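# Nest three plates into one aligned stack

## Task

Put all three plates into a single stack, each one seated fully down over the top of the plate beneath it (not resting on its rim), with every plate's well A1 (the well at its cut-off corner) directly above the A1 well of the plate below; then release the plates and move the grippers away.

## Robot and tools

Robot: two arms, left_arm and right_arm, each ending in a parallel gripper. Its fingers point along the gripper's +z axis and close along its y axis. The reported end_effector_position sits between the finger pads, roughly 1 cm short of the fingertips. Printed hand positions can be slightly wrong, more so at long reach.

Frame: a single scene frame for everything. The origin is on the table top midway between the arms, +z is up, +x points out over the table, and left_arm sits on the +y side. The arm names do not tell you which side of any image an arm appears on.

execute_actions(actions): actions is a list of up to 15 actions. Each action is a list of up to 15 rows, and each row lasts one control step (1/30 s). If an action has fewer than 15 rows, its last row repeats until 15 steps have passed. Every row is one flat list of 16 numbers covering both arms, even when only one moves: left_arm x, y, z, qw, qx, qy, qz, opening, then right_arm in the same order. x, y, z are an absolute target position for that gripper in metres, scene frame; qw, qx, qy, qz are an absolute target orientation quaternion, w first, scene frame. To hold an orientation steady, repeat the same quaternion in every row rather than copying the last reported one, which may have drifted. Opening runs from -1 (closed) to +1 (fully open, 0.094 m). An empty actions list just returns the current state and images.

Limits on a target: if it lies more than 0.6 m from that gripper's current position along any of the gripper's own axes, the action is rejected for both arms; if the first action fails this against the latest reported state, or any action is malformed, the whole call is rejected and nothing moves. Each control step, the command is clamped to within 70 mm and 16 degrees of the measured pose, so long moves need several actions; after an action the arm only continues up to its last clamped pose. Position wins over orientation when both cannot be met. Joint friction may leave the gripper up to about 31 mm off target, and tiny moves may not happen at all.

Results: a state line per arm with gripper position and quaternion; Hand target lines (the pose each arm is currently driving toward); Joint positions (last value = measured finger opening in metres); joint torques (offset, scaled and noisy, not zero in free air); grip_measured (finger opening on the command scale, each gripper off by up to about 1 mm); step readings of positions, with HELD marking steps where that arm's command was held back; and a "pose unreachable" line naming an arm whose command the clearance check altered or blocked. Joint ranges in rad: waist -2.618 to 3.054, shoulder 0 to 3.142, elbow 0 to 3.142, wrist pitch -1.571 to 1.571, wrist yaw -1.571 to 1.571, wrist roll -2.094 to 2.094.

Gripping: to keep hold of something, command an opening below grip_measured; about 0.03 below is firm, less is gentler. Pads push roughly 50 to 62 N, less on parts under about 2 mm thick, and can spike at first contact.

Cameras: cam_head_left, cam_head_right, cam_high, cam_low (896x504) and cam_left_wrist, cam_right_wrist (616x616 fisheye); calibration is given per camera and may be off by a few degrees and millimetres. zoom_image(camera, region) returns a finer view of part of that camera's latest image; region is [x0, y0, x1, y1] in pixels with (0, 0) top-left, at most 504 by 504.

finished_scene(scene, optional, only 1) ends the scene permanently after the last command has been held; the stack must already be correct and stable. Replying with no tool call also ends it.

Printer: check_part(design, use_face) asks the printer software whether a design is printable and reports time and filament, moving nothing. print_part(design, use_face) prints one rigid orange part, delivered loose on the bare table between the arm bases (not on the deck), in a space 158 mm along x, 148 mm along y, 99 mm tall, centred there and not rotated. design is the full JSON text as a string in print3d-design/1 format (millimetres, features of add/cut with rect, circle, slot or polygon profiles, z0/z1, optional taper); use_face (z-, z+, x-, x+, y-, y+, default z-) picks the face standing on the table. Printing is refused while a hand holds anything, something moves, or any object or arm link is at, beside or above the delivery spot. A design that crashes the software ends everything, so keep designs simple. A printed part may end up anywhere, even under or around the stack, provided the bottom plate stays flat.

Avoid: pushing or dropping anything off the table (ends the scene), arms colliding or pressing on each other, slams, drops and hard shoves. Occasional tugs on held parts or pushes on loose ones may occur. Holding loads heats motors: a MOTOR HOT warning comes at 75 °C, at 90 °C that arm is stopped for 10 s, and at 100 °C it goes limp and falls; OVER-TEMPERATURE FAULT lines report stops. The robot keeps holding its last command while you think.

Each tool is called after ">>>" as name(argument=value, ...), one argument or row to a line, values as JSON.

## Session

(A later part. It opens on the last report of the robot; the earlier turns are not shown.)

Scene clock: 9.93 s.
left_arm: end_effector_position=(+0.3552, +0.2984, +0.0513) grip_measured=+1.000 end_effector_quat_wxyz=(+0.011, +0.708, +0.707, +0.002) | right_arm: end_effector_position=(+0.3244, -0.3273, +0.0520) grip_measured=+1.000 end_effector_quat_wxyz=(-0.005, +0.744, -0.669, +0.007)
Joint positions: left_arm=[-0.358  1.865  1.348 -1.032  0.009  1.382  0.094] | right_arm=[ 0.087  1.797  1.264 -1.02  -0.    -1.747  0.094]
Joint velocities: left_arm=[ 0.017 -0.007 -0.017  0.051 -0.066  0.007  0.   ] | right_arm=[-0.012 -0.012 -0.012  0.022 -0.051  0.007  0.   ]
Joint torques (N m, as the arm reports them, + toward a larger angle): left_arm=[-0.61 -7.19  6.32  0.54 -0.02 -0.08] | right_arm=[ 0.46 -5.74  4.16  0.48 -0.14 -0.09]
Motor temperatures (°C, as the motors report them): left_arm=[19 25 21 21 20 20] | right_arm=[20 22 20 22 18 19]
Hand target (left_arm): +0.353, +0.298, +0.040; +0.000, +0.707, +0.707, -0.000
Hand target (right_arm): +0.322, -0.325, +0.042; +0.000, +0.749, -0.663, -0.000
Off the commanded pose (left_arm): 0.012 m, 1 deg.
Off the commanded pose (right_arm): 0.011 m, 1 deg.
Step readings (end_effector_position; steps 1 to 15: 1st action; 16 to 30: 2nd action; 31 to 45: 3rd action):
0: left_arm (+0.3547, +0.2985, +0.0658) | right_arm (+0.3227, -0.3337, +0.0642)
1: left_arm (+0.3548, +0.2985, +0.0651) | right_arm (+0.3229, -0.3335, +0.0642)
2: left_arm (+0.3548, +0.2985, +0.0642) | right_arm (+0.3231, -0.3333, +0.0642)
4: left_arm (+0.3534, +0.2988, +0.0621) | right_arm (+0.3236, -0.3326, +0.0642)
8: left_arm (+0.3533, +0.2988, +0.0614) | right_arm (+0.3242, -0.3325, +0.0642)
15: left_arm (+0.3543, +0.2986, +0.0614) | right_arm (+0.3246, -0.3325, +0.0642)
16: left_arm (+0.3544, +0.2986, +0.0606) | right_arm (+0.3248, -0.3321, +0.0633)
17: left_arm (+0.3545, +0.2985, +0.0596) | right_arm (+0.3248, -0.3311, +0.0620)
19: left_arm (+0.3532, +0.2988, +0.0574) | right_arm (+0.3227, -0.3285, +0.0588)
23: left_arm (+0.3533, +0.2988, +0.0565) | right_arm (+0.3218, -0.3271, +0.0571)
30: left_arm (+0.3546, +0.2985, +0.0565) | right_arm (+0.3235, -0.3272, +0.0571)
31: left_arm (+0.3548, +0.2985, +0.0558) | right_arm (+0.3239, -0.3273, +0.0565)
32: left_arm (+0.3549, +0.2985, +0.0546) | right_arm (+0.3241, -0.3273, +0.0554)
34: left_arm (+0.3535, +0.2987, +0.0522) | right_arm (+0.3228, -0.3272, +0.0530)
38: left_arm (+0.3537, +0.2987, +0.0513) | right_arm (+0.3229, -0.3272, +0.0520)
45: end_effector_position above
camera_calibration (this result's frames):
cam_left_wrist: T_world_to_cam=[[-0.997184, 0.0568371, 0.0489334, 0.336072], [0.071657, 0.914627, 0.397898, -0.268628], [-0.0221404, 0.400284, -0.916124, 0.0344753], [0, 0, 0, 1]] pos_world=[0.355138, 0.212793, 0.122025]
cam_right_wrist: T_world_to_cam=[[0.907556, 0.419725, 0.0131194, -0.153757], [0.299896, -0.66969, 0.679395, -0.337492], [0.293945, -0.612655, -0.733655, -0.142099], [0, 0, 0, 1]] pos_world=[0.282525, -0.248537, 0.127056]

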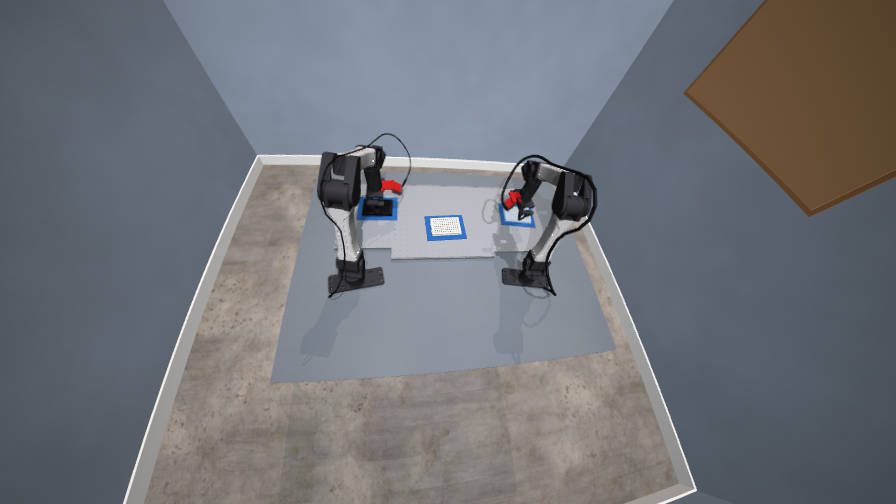

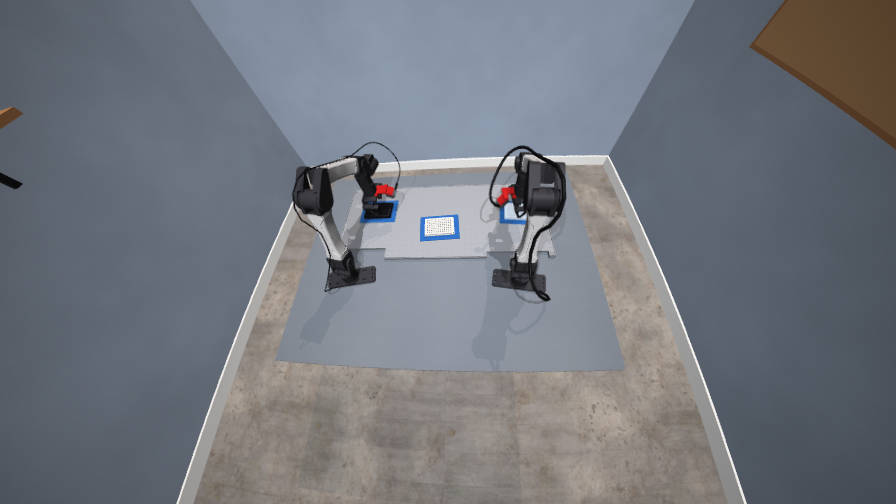

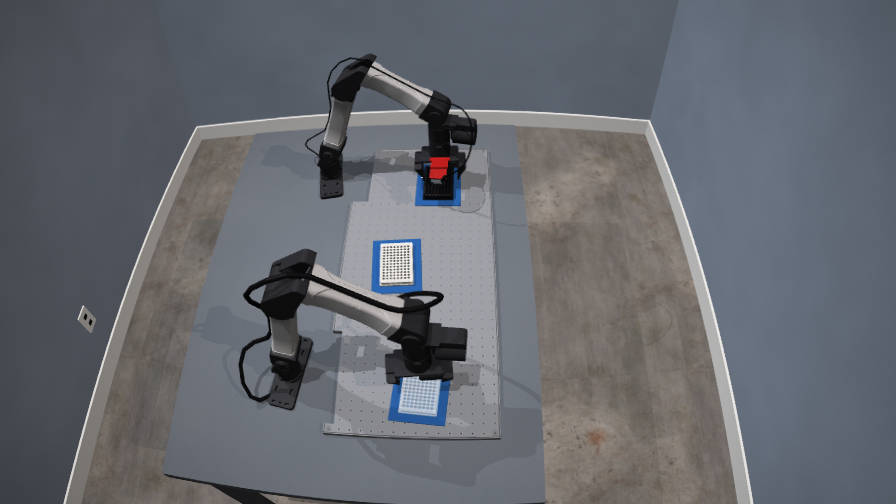

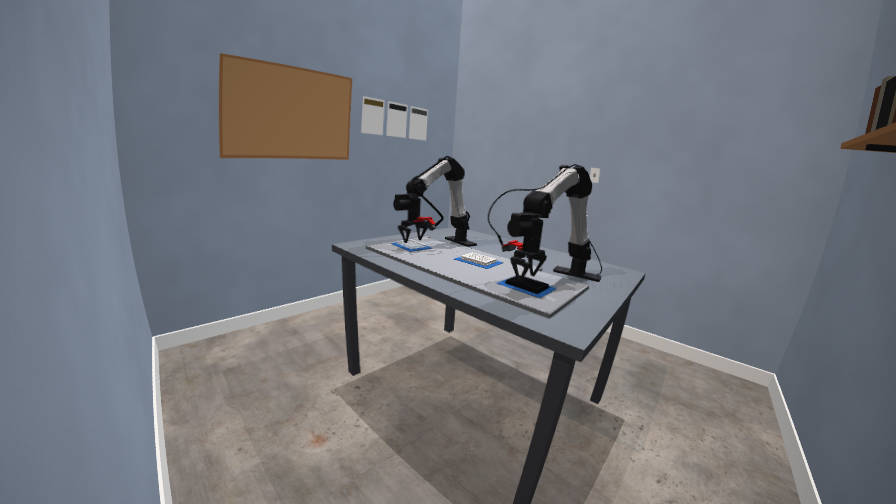

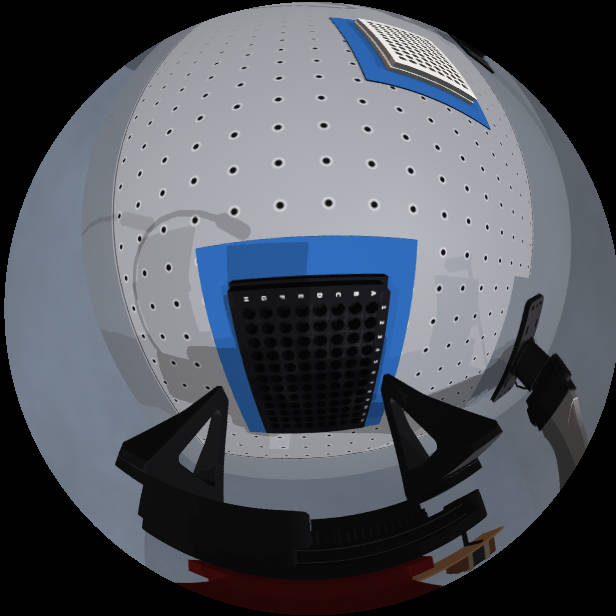

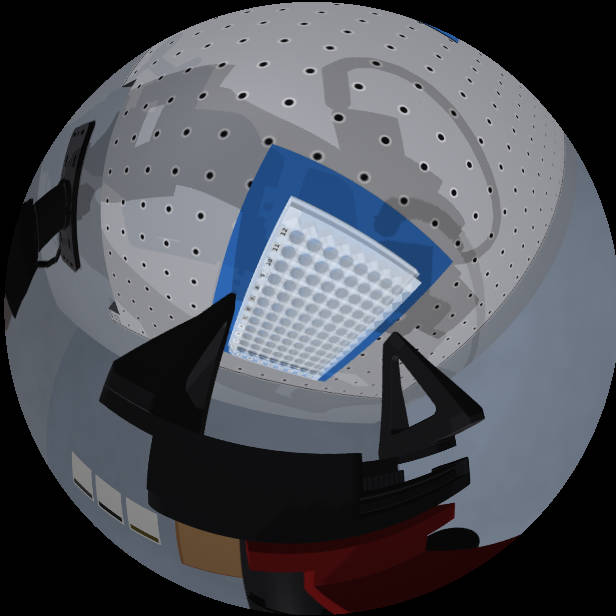

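>>> execute_actions(
  actions=[
    [[0.348,0.30,0.036,0,0.707,0.707,0,1,0.319,-0.333,0.042,0,0.663,-0.749,0,1]],
    [[0.348,0.30,0.03,0,0.707,0.707,0,1,0.319,-0.335,0.033,0,0.66,-0.751,0,1]],
  ],
)

>>> zoom_image(
  camera="cam_left_wrist",
  region=[170, 240, 450, 480],
)

>>> zoom_image(
  camera="cam_right_wrist",
  region=[180, 160, 460, 420],
)

>>> zoom_image(
  camera="cam_low",
  region=[480, 230, 580, 310],
)

Scene clock: 12.13 s.
left_arm: end_effector_position=(+0.3503, +0.2994, +0.0393) grip_measured=+1.000 end_effector_quat_wxyz=(+0.009, +0.708, +0.707, +0.001) | right_arm: end_effector_position=(+0.3212, -0.3325, +0.0404) grip_measured=+1.000 end_effector_quat_wxyz=(-0.003, +0.667, -0.745, +0.003)
Joint positions: left_arm=[-0.358  1.865  1.298 -0.988  0.009  1.382  0.094] | right_arm=[ 0.071  1.808  1.23  -0.984 -0.    -1.546  0.094]
Joint velocities: left_arm=[ 0.007 -0.002  0.002  0.081  0.007  0.11   0.   ] | right_arm=[ 0.002  0.002  0.002 -0.007 -0.051 -0.051  0.   ]
Joint torques (N m, as the arm reports them, + toward a larger angle): left_arm=[-0.37 -7.59  6.03  0.58 -0.02 -0.05] | right_arm=[-0.83 -6.18  4.32  0.49 -0.14  0.09]
Motor temperatures (°C, as the motors report them): left_arm=[19 25 22 21 20 20] | right_arm=[20 22 20 22 18 19]
Hand target (left_arm): +0.348, +0.300, +0.030; -0.000, +0.707, +0.707, -0.000
Hand target (right_arm): +0.319, -0.335, +0.033; +0.000, -0.660, +0.751, -0.000
Off the commanded pose (left_arm): 0.010 m, 1 deg.
Off the commanded pose (right_arm): 0.008 m, 1 deg.
Step readings (end_effector_position; steps 1 to 15: 1st action; 16 to 30: 2nd action):
0: left_arm (+0.3555, +0.2984, +0.0513) | right_arm (+0.3247, -0.3273, +0.0520)
1: left_arm (+0.3552, +0.2984, +0.0500) | right_arm (+0.3246, -0.3278, +0.0520)
2: left_arm (+0.3543, +0.2986, +0.0482) | right_arm (+0.3247, -0.3286, +0.0520)
4: left_arm (+0.3499, +0.2994, +0.0442) | right_arm (+0.3245, -0.3305, +0.0520)
8: left_arm (+0.3481, +0.2998, +0.0425) | right_arm (+0.3245, -0.3314, +0.0520)
15: left_arm (+0.3491, +0.2996, +0.0425) | right_arm (+0.3246, -0.3314, +0.0520)
16: left_arm (+0.3493, +0.2996, +0.0420) | right_arm (+0.3246, -0.3314, +0.0508)
17: left_arm (+0.3495, +0.2995, +0.0413) | right_arm (+0.3243, -0.3315, +0.0492)
19: left_arm (+0.3489, +0.2996, +0.0399) | right_arm (+0.3211, -0.3319, +0.0445)
23: left_arm (+0.3492, +0.2996, +0.0393) | right_arm (+0.3192, -0.3323, +0.0404)
30: end_effector_position above
camera_calibration (this result's frames):
cam_left_wrist: T_world_to_cam=[[-0.996933, 0.056789, 0.0538423, 0.331502], [0.0735961, 0.914254, 0.398401, -0.26496], [-0.0266008, 0.401141, -0.91563, 0.0243204], [0, 0, 0, 1]] pos_world=[0.350632, 0.213659, 0.10998]
cam_right_wrist: T_world_to_cam=[[0.976727, 0.2144, 0.00603991, -0.23873], [0.154164, -0.721338, 0.675207, -0.302326], [0.149121, -0.658562, -0.737603, -0.121446], [0, 0, 0, 1]] pos_world=[0.297893, -0.246876, 0.115996]

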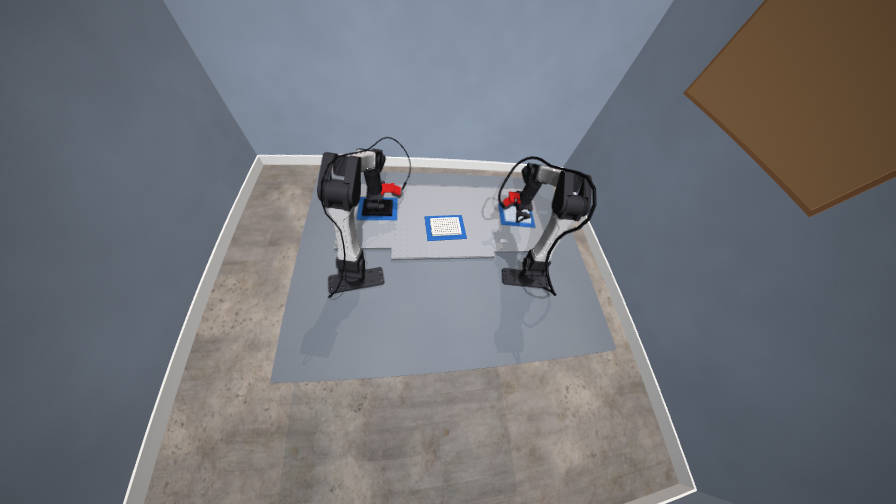

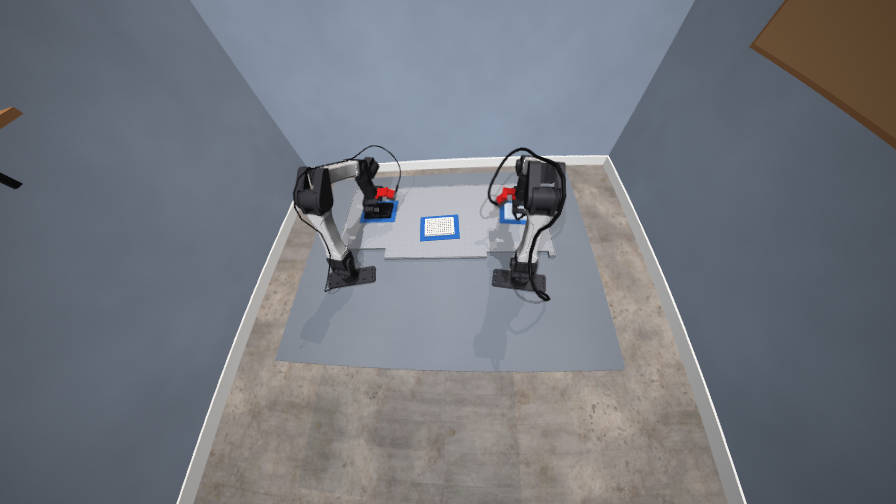

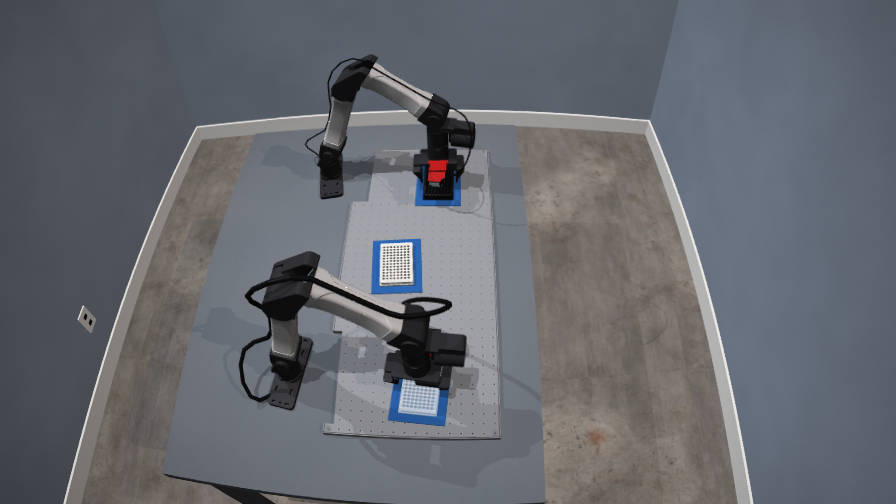

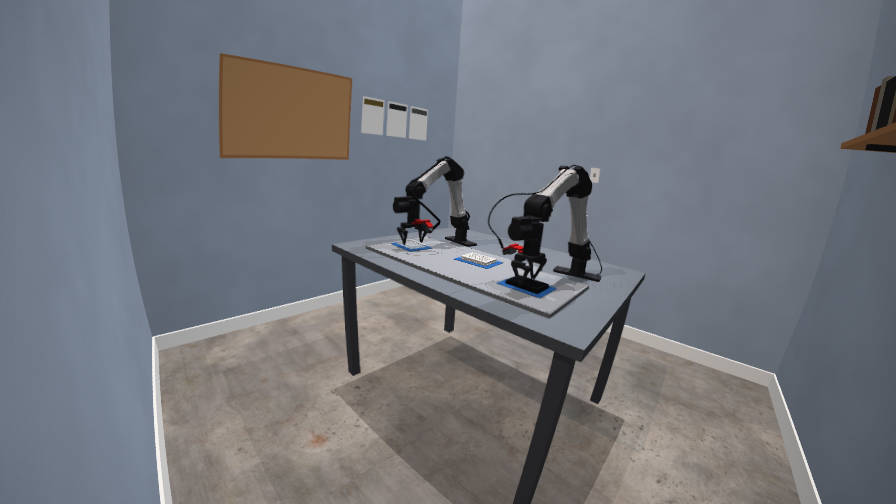

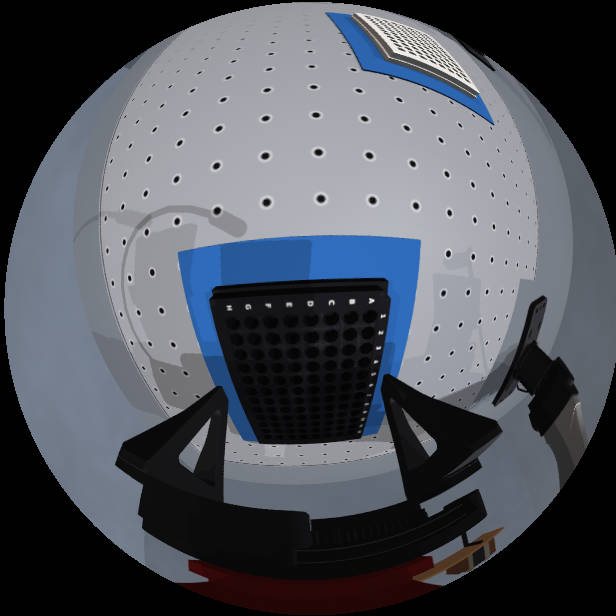

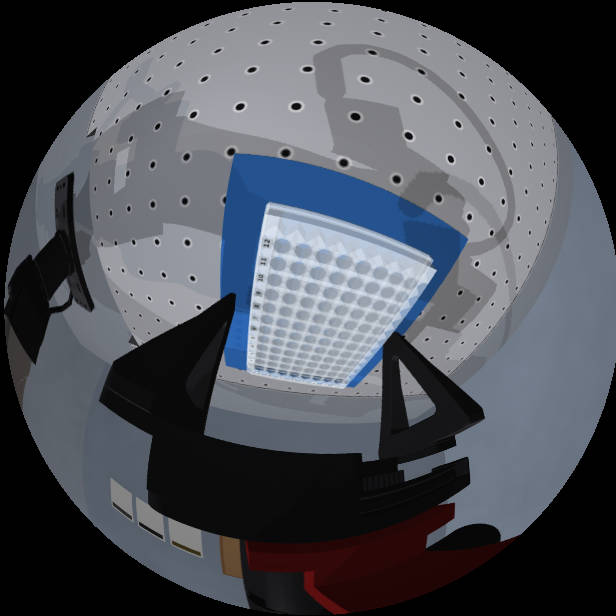

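Region (170, 240, 450, 480) of cam_left_wrist's 616x616 image, scaled by 1.800, with more detail than that image has; it fills the top 432 rows of this view, and the rest is white.

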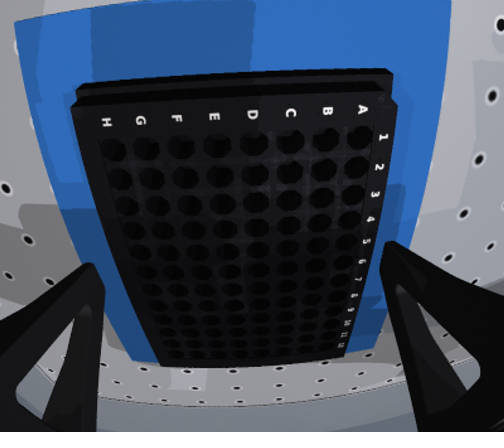

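Region (180, 160, 460, 420) of cam_right_wrist's 616x616 image, scaled by 1.800, with more detail than that image has; it fills the top 468 rows of this view, and the rest is white.

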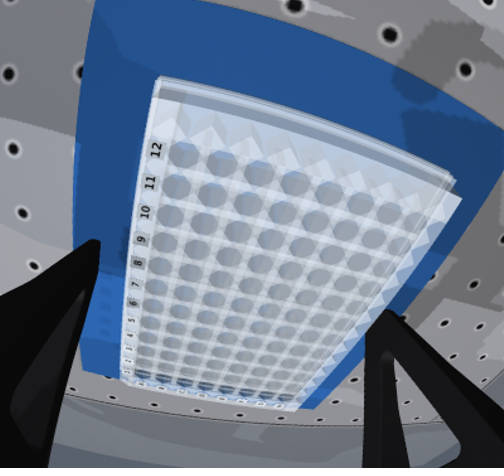

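Region (480, 230, 580, 310) of cam_low's 896x504 image, scaled by 5.040, with more detail than that image has; it fills the top 403 rows of this view, and the rest is white.

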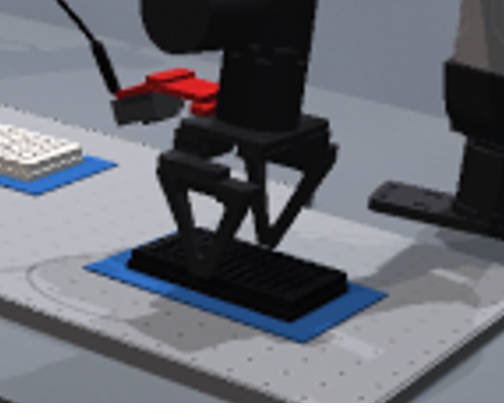

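>>> execute_actions(
  actions=[
    [[0.348,0.311,0.03,0,0.707,0.707,0,1,0.324,-0.35,0.033,0,0.655,-0.755,0,1]],
    [[0.348,0.311,0.025,0,0.707,0.707,0,1,0.324,-0.35,0.028,0,0.655,-0.755,0,1]],
  ],
)

>>> zoom_image(
  camera="cam_left_wrist",
  region=[170, 240, 450, 480],
)

>>> zoom_image(
  camera="cam_right_wrist",
  region=[180, 160, 460, 420],
)

Scene clock: 13.87 s.
left_arm: end_effector_position=(+0.3498, +0.3061, +0.0343) grip_measured=+1.000 end_effector_quat_wxyz=(+0.009, +0.707, +0.707, +0.001) | right_arm: end_effector_position=(+0.3208, -0.3475, +0.0319) grip_measured=+1.000 end_effector_quat_wxyz=(+0.001, +0.654, -0.756, -0.003)
Joint positions: left_arm=[-0.339  1.865  1.277 -0.967  0.009  1.401  0.094] | right_arm=[ 0.023  1.837  1.23  -0.97  -0.002 -1.561  0.094]
Joint velocities: left_arm=[-0.012 -0.017  0.007  0.037 -0.051 -0.007  0.   ] | right_arm=[-0.007  0.012  0.002  0.007  0.007  0.037  0.   ]
Joint torques (N m, as the arm reports them, + toward a larger angle): left_arm=[ 0.68 -7.53  6.03  0.52  0.01  0.07] | right_arm=[-0.53 -6.2   5.39  0.42 -0.12 -0.1 ]
Motor temperatures (°C, as the motors report them): left_arm=[19 25 22 21 20 20] | right_arm=[20 22 20 22 18 19]
Hand target (left_arm): +0.348, +0.311, +0.025; -0.000, +0.707, +0.707, -0.000
Hand target (right_arm): +0.324, -0.350, +0.028; -0.000, -0.655, +0.755, -0.000
Off the commanded pose (left_arm): 0.011 m, 1 deg.
Off the commanded pose (right_arm): 0.006 m, 0 deg.
Step readings (end_effector_position; steps 1 to 15: 1st action; 16 to 30: 2nd action):
0: left_arm (+0.3505, +0.2993, +0.0393) | right_arm (+0.3216, -0.3325, +0.0404)
1: left_arm (+0.3505, +0.2998, +0.0391) | right_arm (+0.3213, -0.3338, +0.0399)
2: left_arm (+0.3504, +0.3009, +0.0387) | right_arm (+0.3208, -0.3368, +0.0390)
4: left_arm (+0.3496, +0.3041, +0.0377) | right_arm (+0.3193, -0.3441, +0.0361)
8: left_arm (+0.3496, +0.3061, +0.0373) | right_arm (+0.3188, -0.3472, +0.0349)
15: left_arm (+0.3496, +0.3061, +0.0373) | right_arm (+0.3188, -0.3472, +0.0349)
16: left_arm (+0.3497, +0.3061, +0.0369) | right_arm (+0.3192, -0.3473, +0.0349)
17: left_arm (+0.3497, +0.3061, +0.0362) | right_arm (+0.3197, -0.3473, +0.0346)
19: left_arm (+0.3489, +0.3062, +0.0349) | right_arm (+0.3202, -0.3474, +0.0335)
23: left_arm (+0.3489, +0.3062, +0.0343) | right_arm (+0.3205, -0.3474, +0.0319)
30: end_effector_position above
camera_calibration (this result's frames):
cam_left_wrist: T_world_to_cam=[[-0.996971, 0.0563647, 0.0535957, 0.331017], [0.0731256, 0.914026, 0.399011, -0.268868], [-0.0264978, 0.401722, -0.915378, 0.0168125], [0, 0, 0, 1]] pos_world=[0.350121, 0.220341, 0.10493]
cam_right_wrist: T_world_to_cam=[[0.983229, 0.182251, -0.00680927, -0.247966], [0.139673, -0.728467, 0.670692, -0.305], [0.117274, -0.660395, -0.741705, -0.127852], [0, 0, 0, 1]] pos_world=[0.301401, -0.261423, 0.108044]

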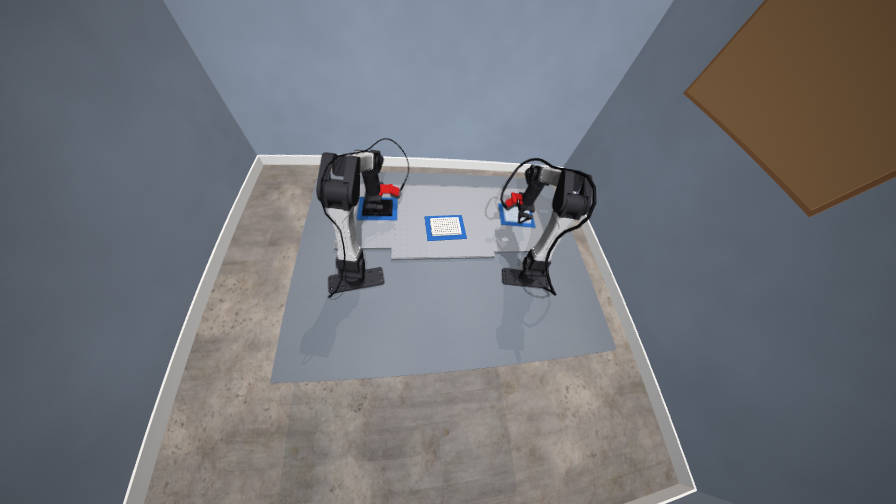

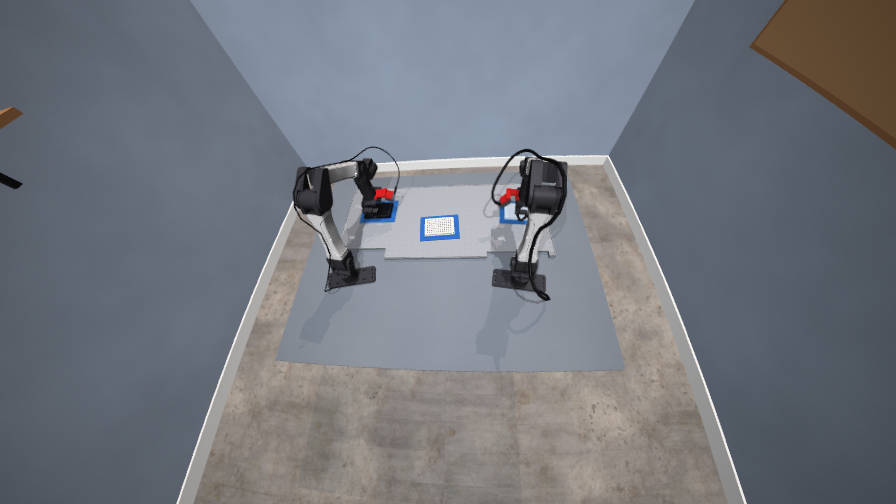

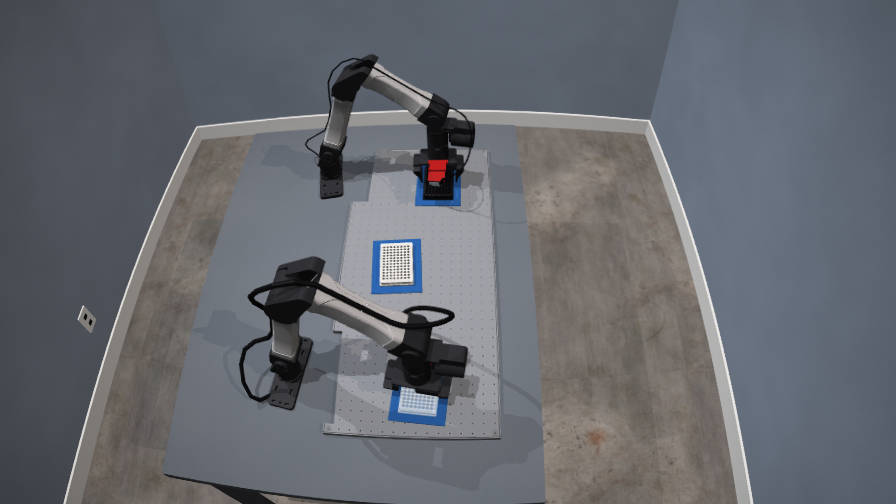

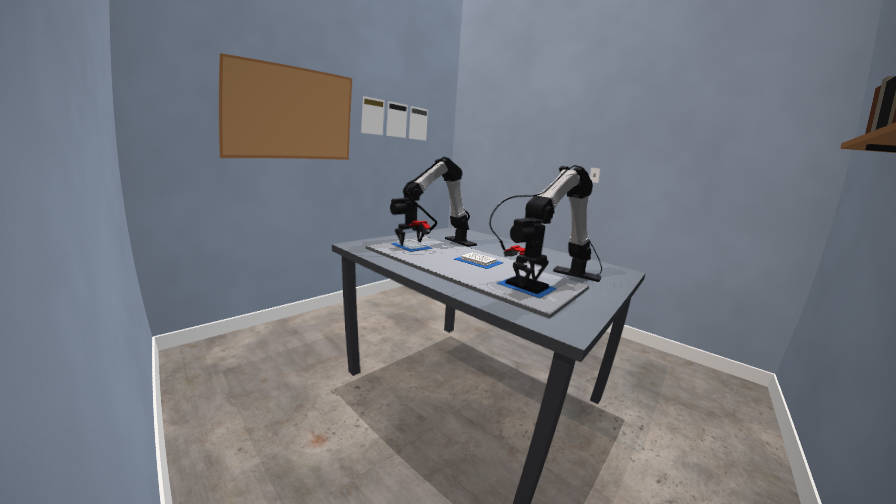

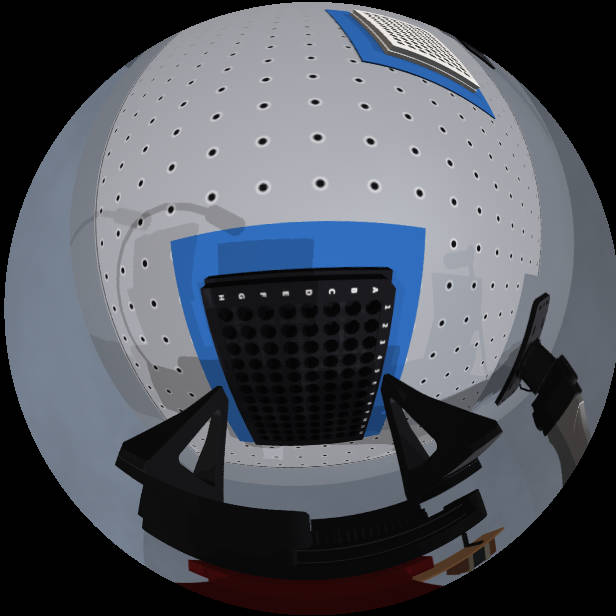

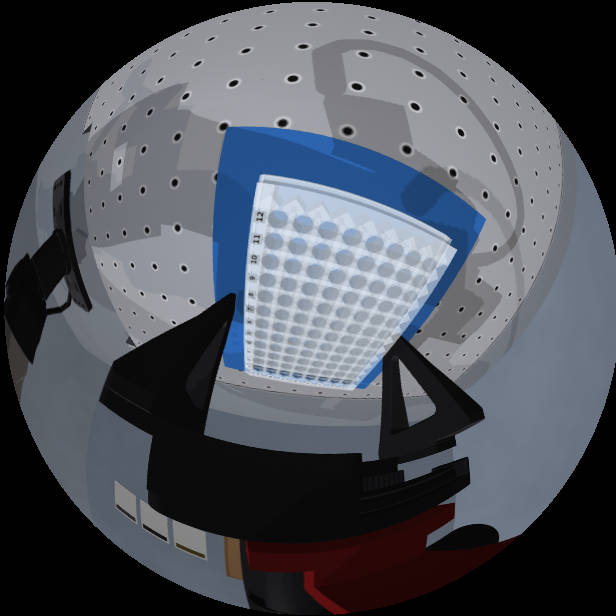

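Region (170, 240, 450, 480) of cam_left_wrist's 616x616 image, scaled by 1.800, with more detail than that image has; it fills the top 432 rows of this view, and the rest is white.

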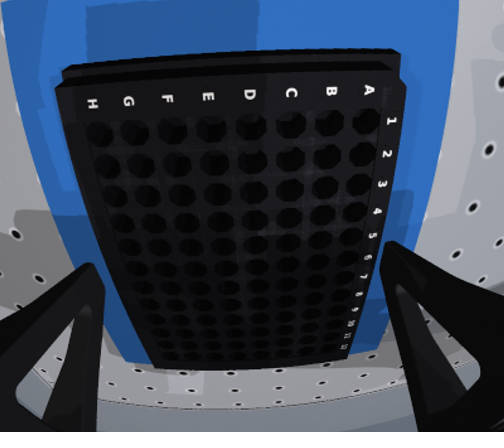

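Region (180, 160, 460, 420) of cam_right_wrist's 616x616 image, scaled by 1.800, with more detail than that image has; it fills the top 468 rows of this view, and the rest is white.

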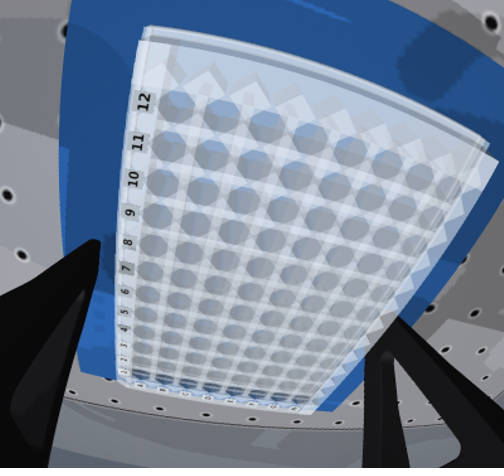

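>>> execute_actions(
  actions=[
    [[0.348,0.312,0.020,0,0.707,0.707,0,1,0.329,-0.35,0.028,0,0.655,-0.755,0,1]],
    [[0.348,0.312,0.016,0,0.707,0.707,0,1,0.329,-0.35,0.022,0,0.655,-0.755,0,1]],
  ],
)

>>> zoom_image(
  camera="cam_low",
  region=[480, 240, 580, 310],
)

>>> zoom_image(
  camera="cam_low",
  region=[380, 210, 450, 260],
)

Scene clock: 15.43 s.
left_arm: end_effector_position=(+0.3507, +0.3059, +0.0292) grip_measured=+1.000 end_effector_quat_wxyz=(+0.014, +0.708, +0.706, +0.005) | right_arm: end_effector_position=(+0.3208, -0.3475, +0.0293) grip_measured=+1.000 end_effector_quat_wxyz=(+0.003, +0.654, -0.756, -0.005)
Joint positions: left_arm=[-0.339  1.865  1.255 -0.933  0.009  1.404  0.094] | right_arm=[ 0.023  1.845  1.23  -0.967 -0.002 -1.561  0.094]
Joint velocities: left_arm=[-0.007  0.002  0.002 -0.051 -0.007  0.066  0.   ] | right_arm=[-0.022 -0.027 -0.007  0.051  0.11  -0.051  0.   ]
Joint torques (N m, as the arm reports them, + toward a larger angle): left_arm=[ 1.05 -6.79  5.87  0.6   0.01  0.08] | right_arm=[-0.36 -4.98  5.89  0.61 -0.13 -0.07]
Motor temperatures (°C, as the motors report them): left_arm=[19 25 22 21 20 20] | right_arm=[20 22 20 22 18 19]
Hand target (left_arm): +0.347, +0.312, +0.017; +0.000, +0.707, +0.707, -0.000
Hand target (right_arm): +0.329, -0.350, +0.022; -0.000, -0.655, +0.755, -0.000
Off the commanded pose (left_arm): 0.015 m, 2 deg.
Off the commanded pose (right_arm): 0.011 m, 1 deg.
Step readings (end_effector_position; steps 1 to 15: 1st action; 16 to 30: 2nd action):
0: left_arm (+0.3500, +0.3060, +0.0343) | right_arm (+0.3208, -0.3475, +0.0319)
1: left_arm (+0.3501, +0.3060, +0.0339) | right_arm (+0.3207, -0.3475, +0.0314)
2: left_arm (+0.3500, +0.3060, +0.0332) | right_arm (+0.3206, -0.3475, +0.0306)
4: left_arm (+0.3492, +0.3062, +0.0318) | right_arm (+0.3206, -0.3475, +0.0293)
8: left_arm (+0.3492, +0.3062, +0.0313) | right_arm (+0.3206, -0.3475, +0.0293)
15: left_arm (+0.3501, +0.3060, +0.0313) | right_arm (+0.3206, -0.3475, +0.0293)
16: left_arm (+0.3502, +0.3060, +0.0309) | right_arm (+0.3207, -0.3475, +0.0293)
17: left_arm (+0.3503, +0.3060, +0.0305) | right_arm (+0.3208, -0.3475, +0.0293)
19: left_arm (+0.3498, +0.3061, +0.0295) | right_arm (+0.3208, -0.3475, +0.0293)
23: left_arm (+0.3500, +0.3060, +0.0292) | right_arm (+0.3208, -0.3475, +0.0293)
30: end_effector_position above
camera_calibration (this result's frames):
cam_left_wrist: T_world_to_cam=[[-0.997352, 0.0594999, 0.041825, 0.331751], [0.0712557, 0.914582, 0.398074, -0.266217], [-0.014567, 0.4, -0.916399, 0.00854938], [0, 0, 0, 1]] pos_world=[0.349967, 0.220318, 0.0999332]
cam_right_wrist: T_world_to_cam=[[0.983174, 0.182258, -0.0122457, -0.247767], [0.143473, -0.728979, 0.669332, -0.304636], [0.113064, -0.659827, -0.742862, -0.128156], [0, 0, 0, 1]] pos_world=[0.301795, -0.261476, 0.105667]

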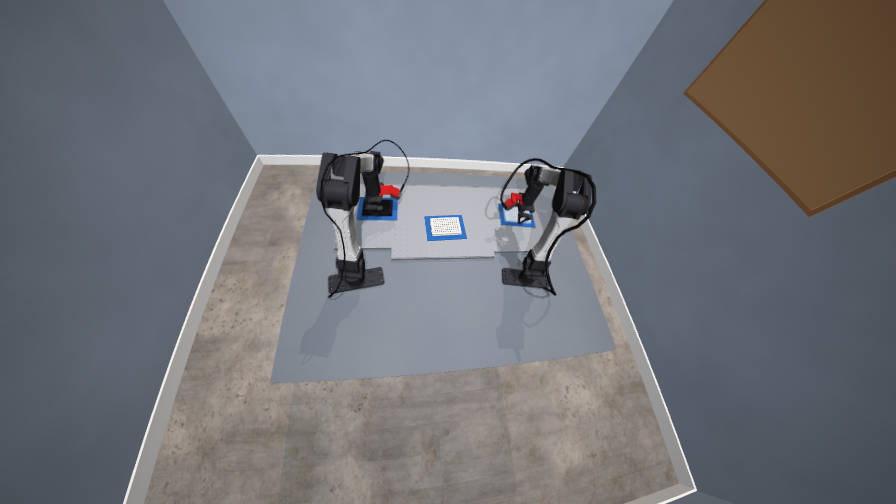

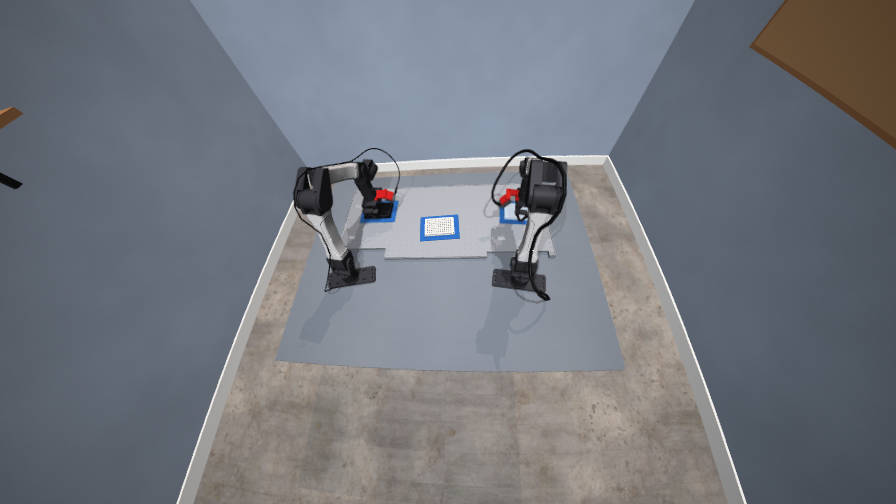

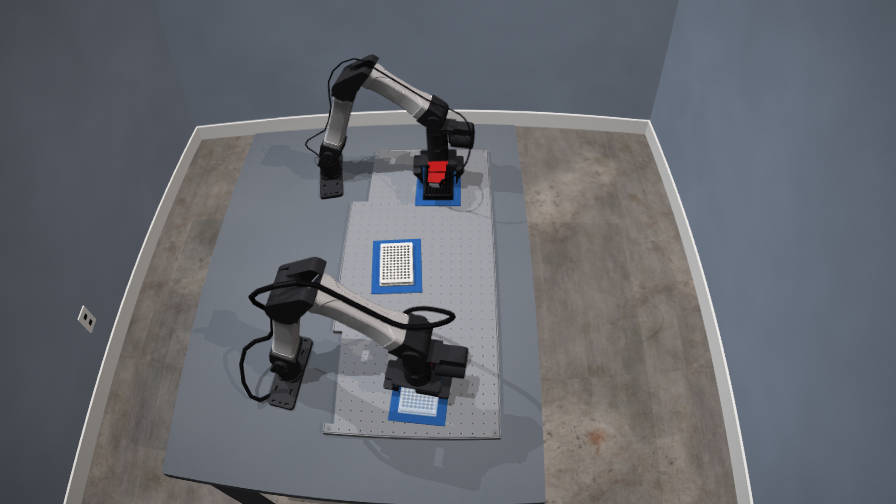

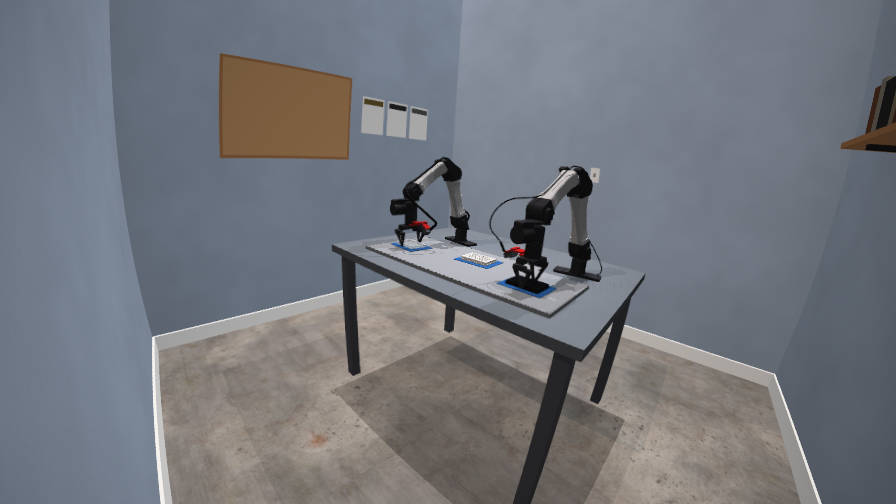

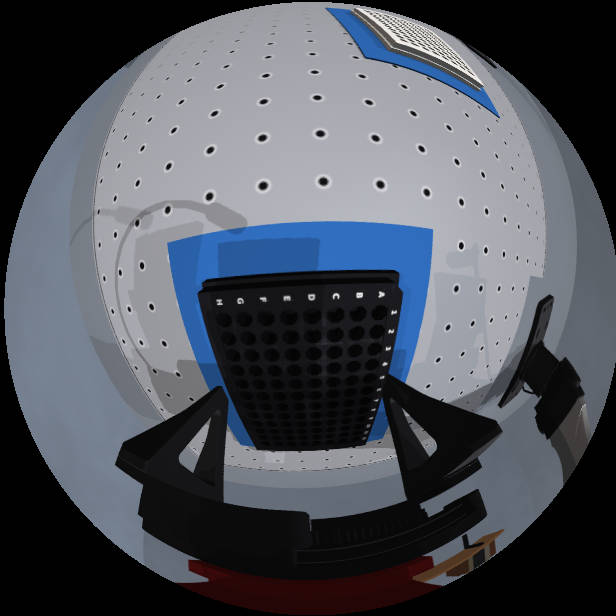

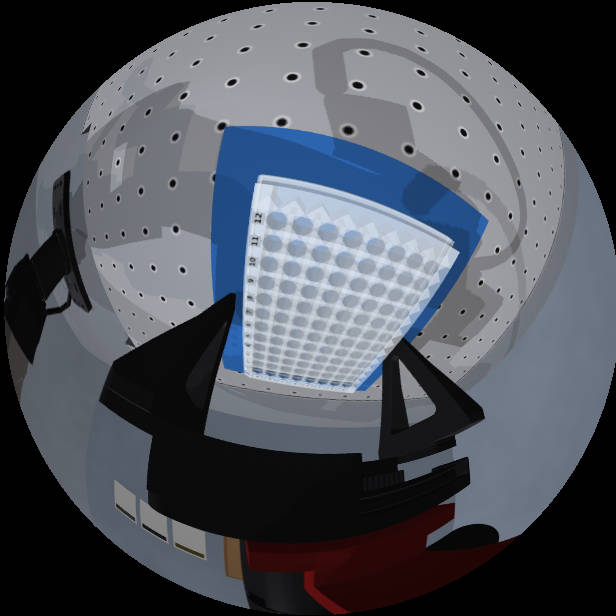

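Region (480, 240, 580, 310) of cam_low's 896x504 image, scaled by 5.040, with more detail than that image has; it fills the top 353 rows of this view, and the rest is white.

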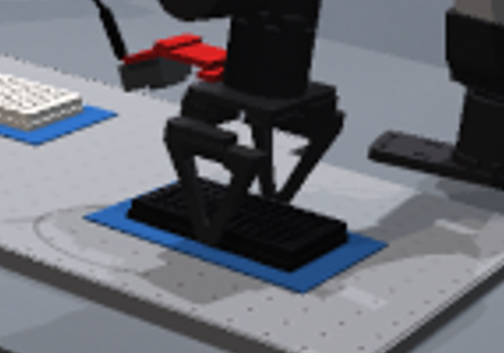

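Region (380, 210, 450, 260) of cam_low's 896x504 image, scaled by 7.200, with more detail than that image has; it fills the top 360 rows of this view, and the rest is white.

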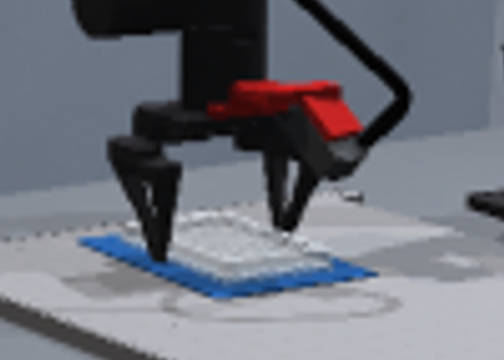

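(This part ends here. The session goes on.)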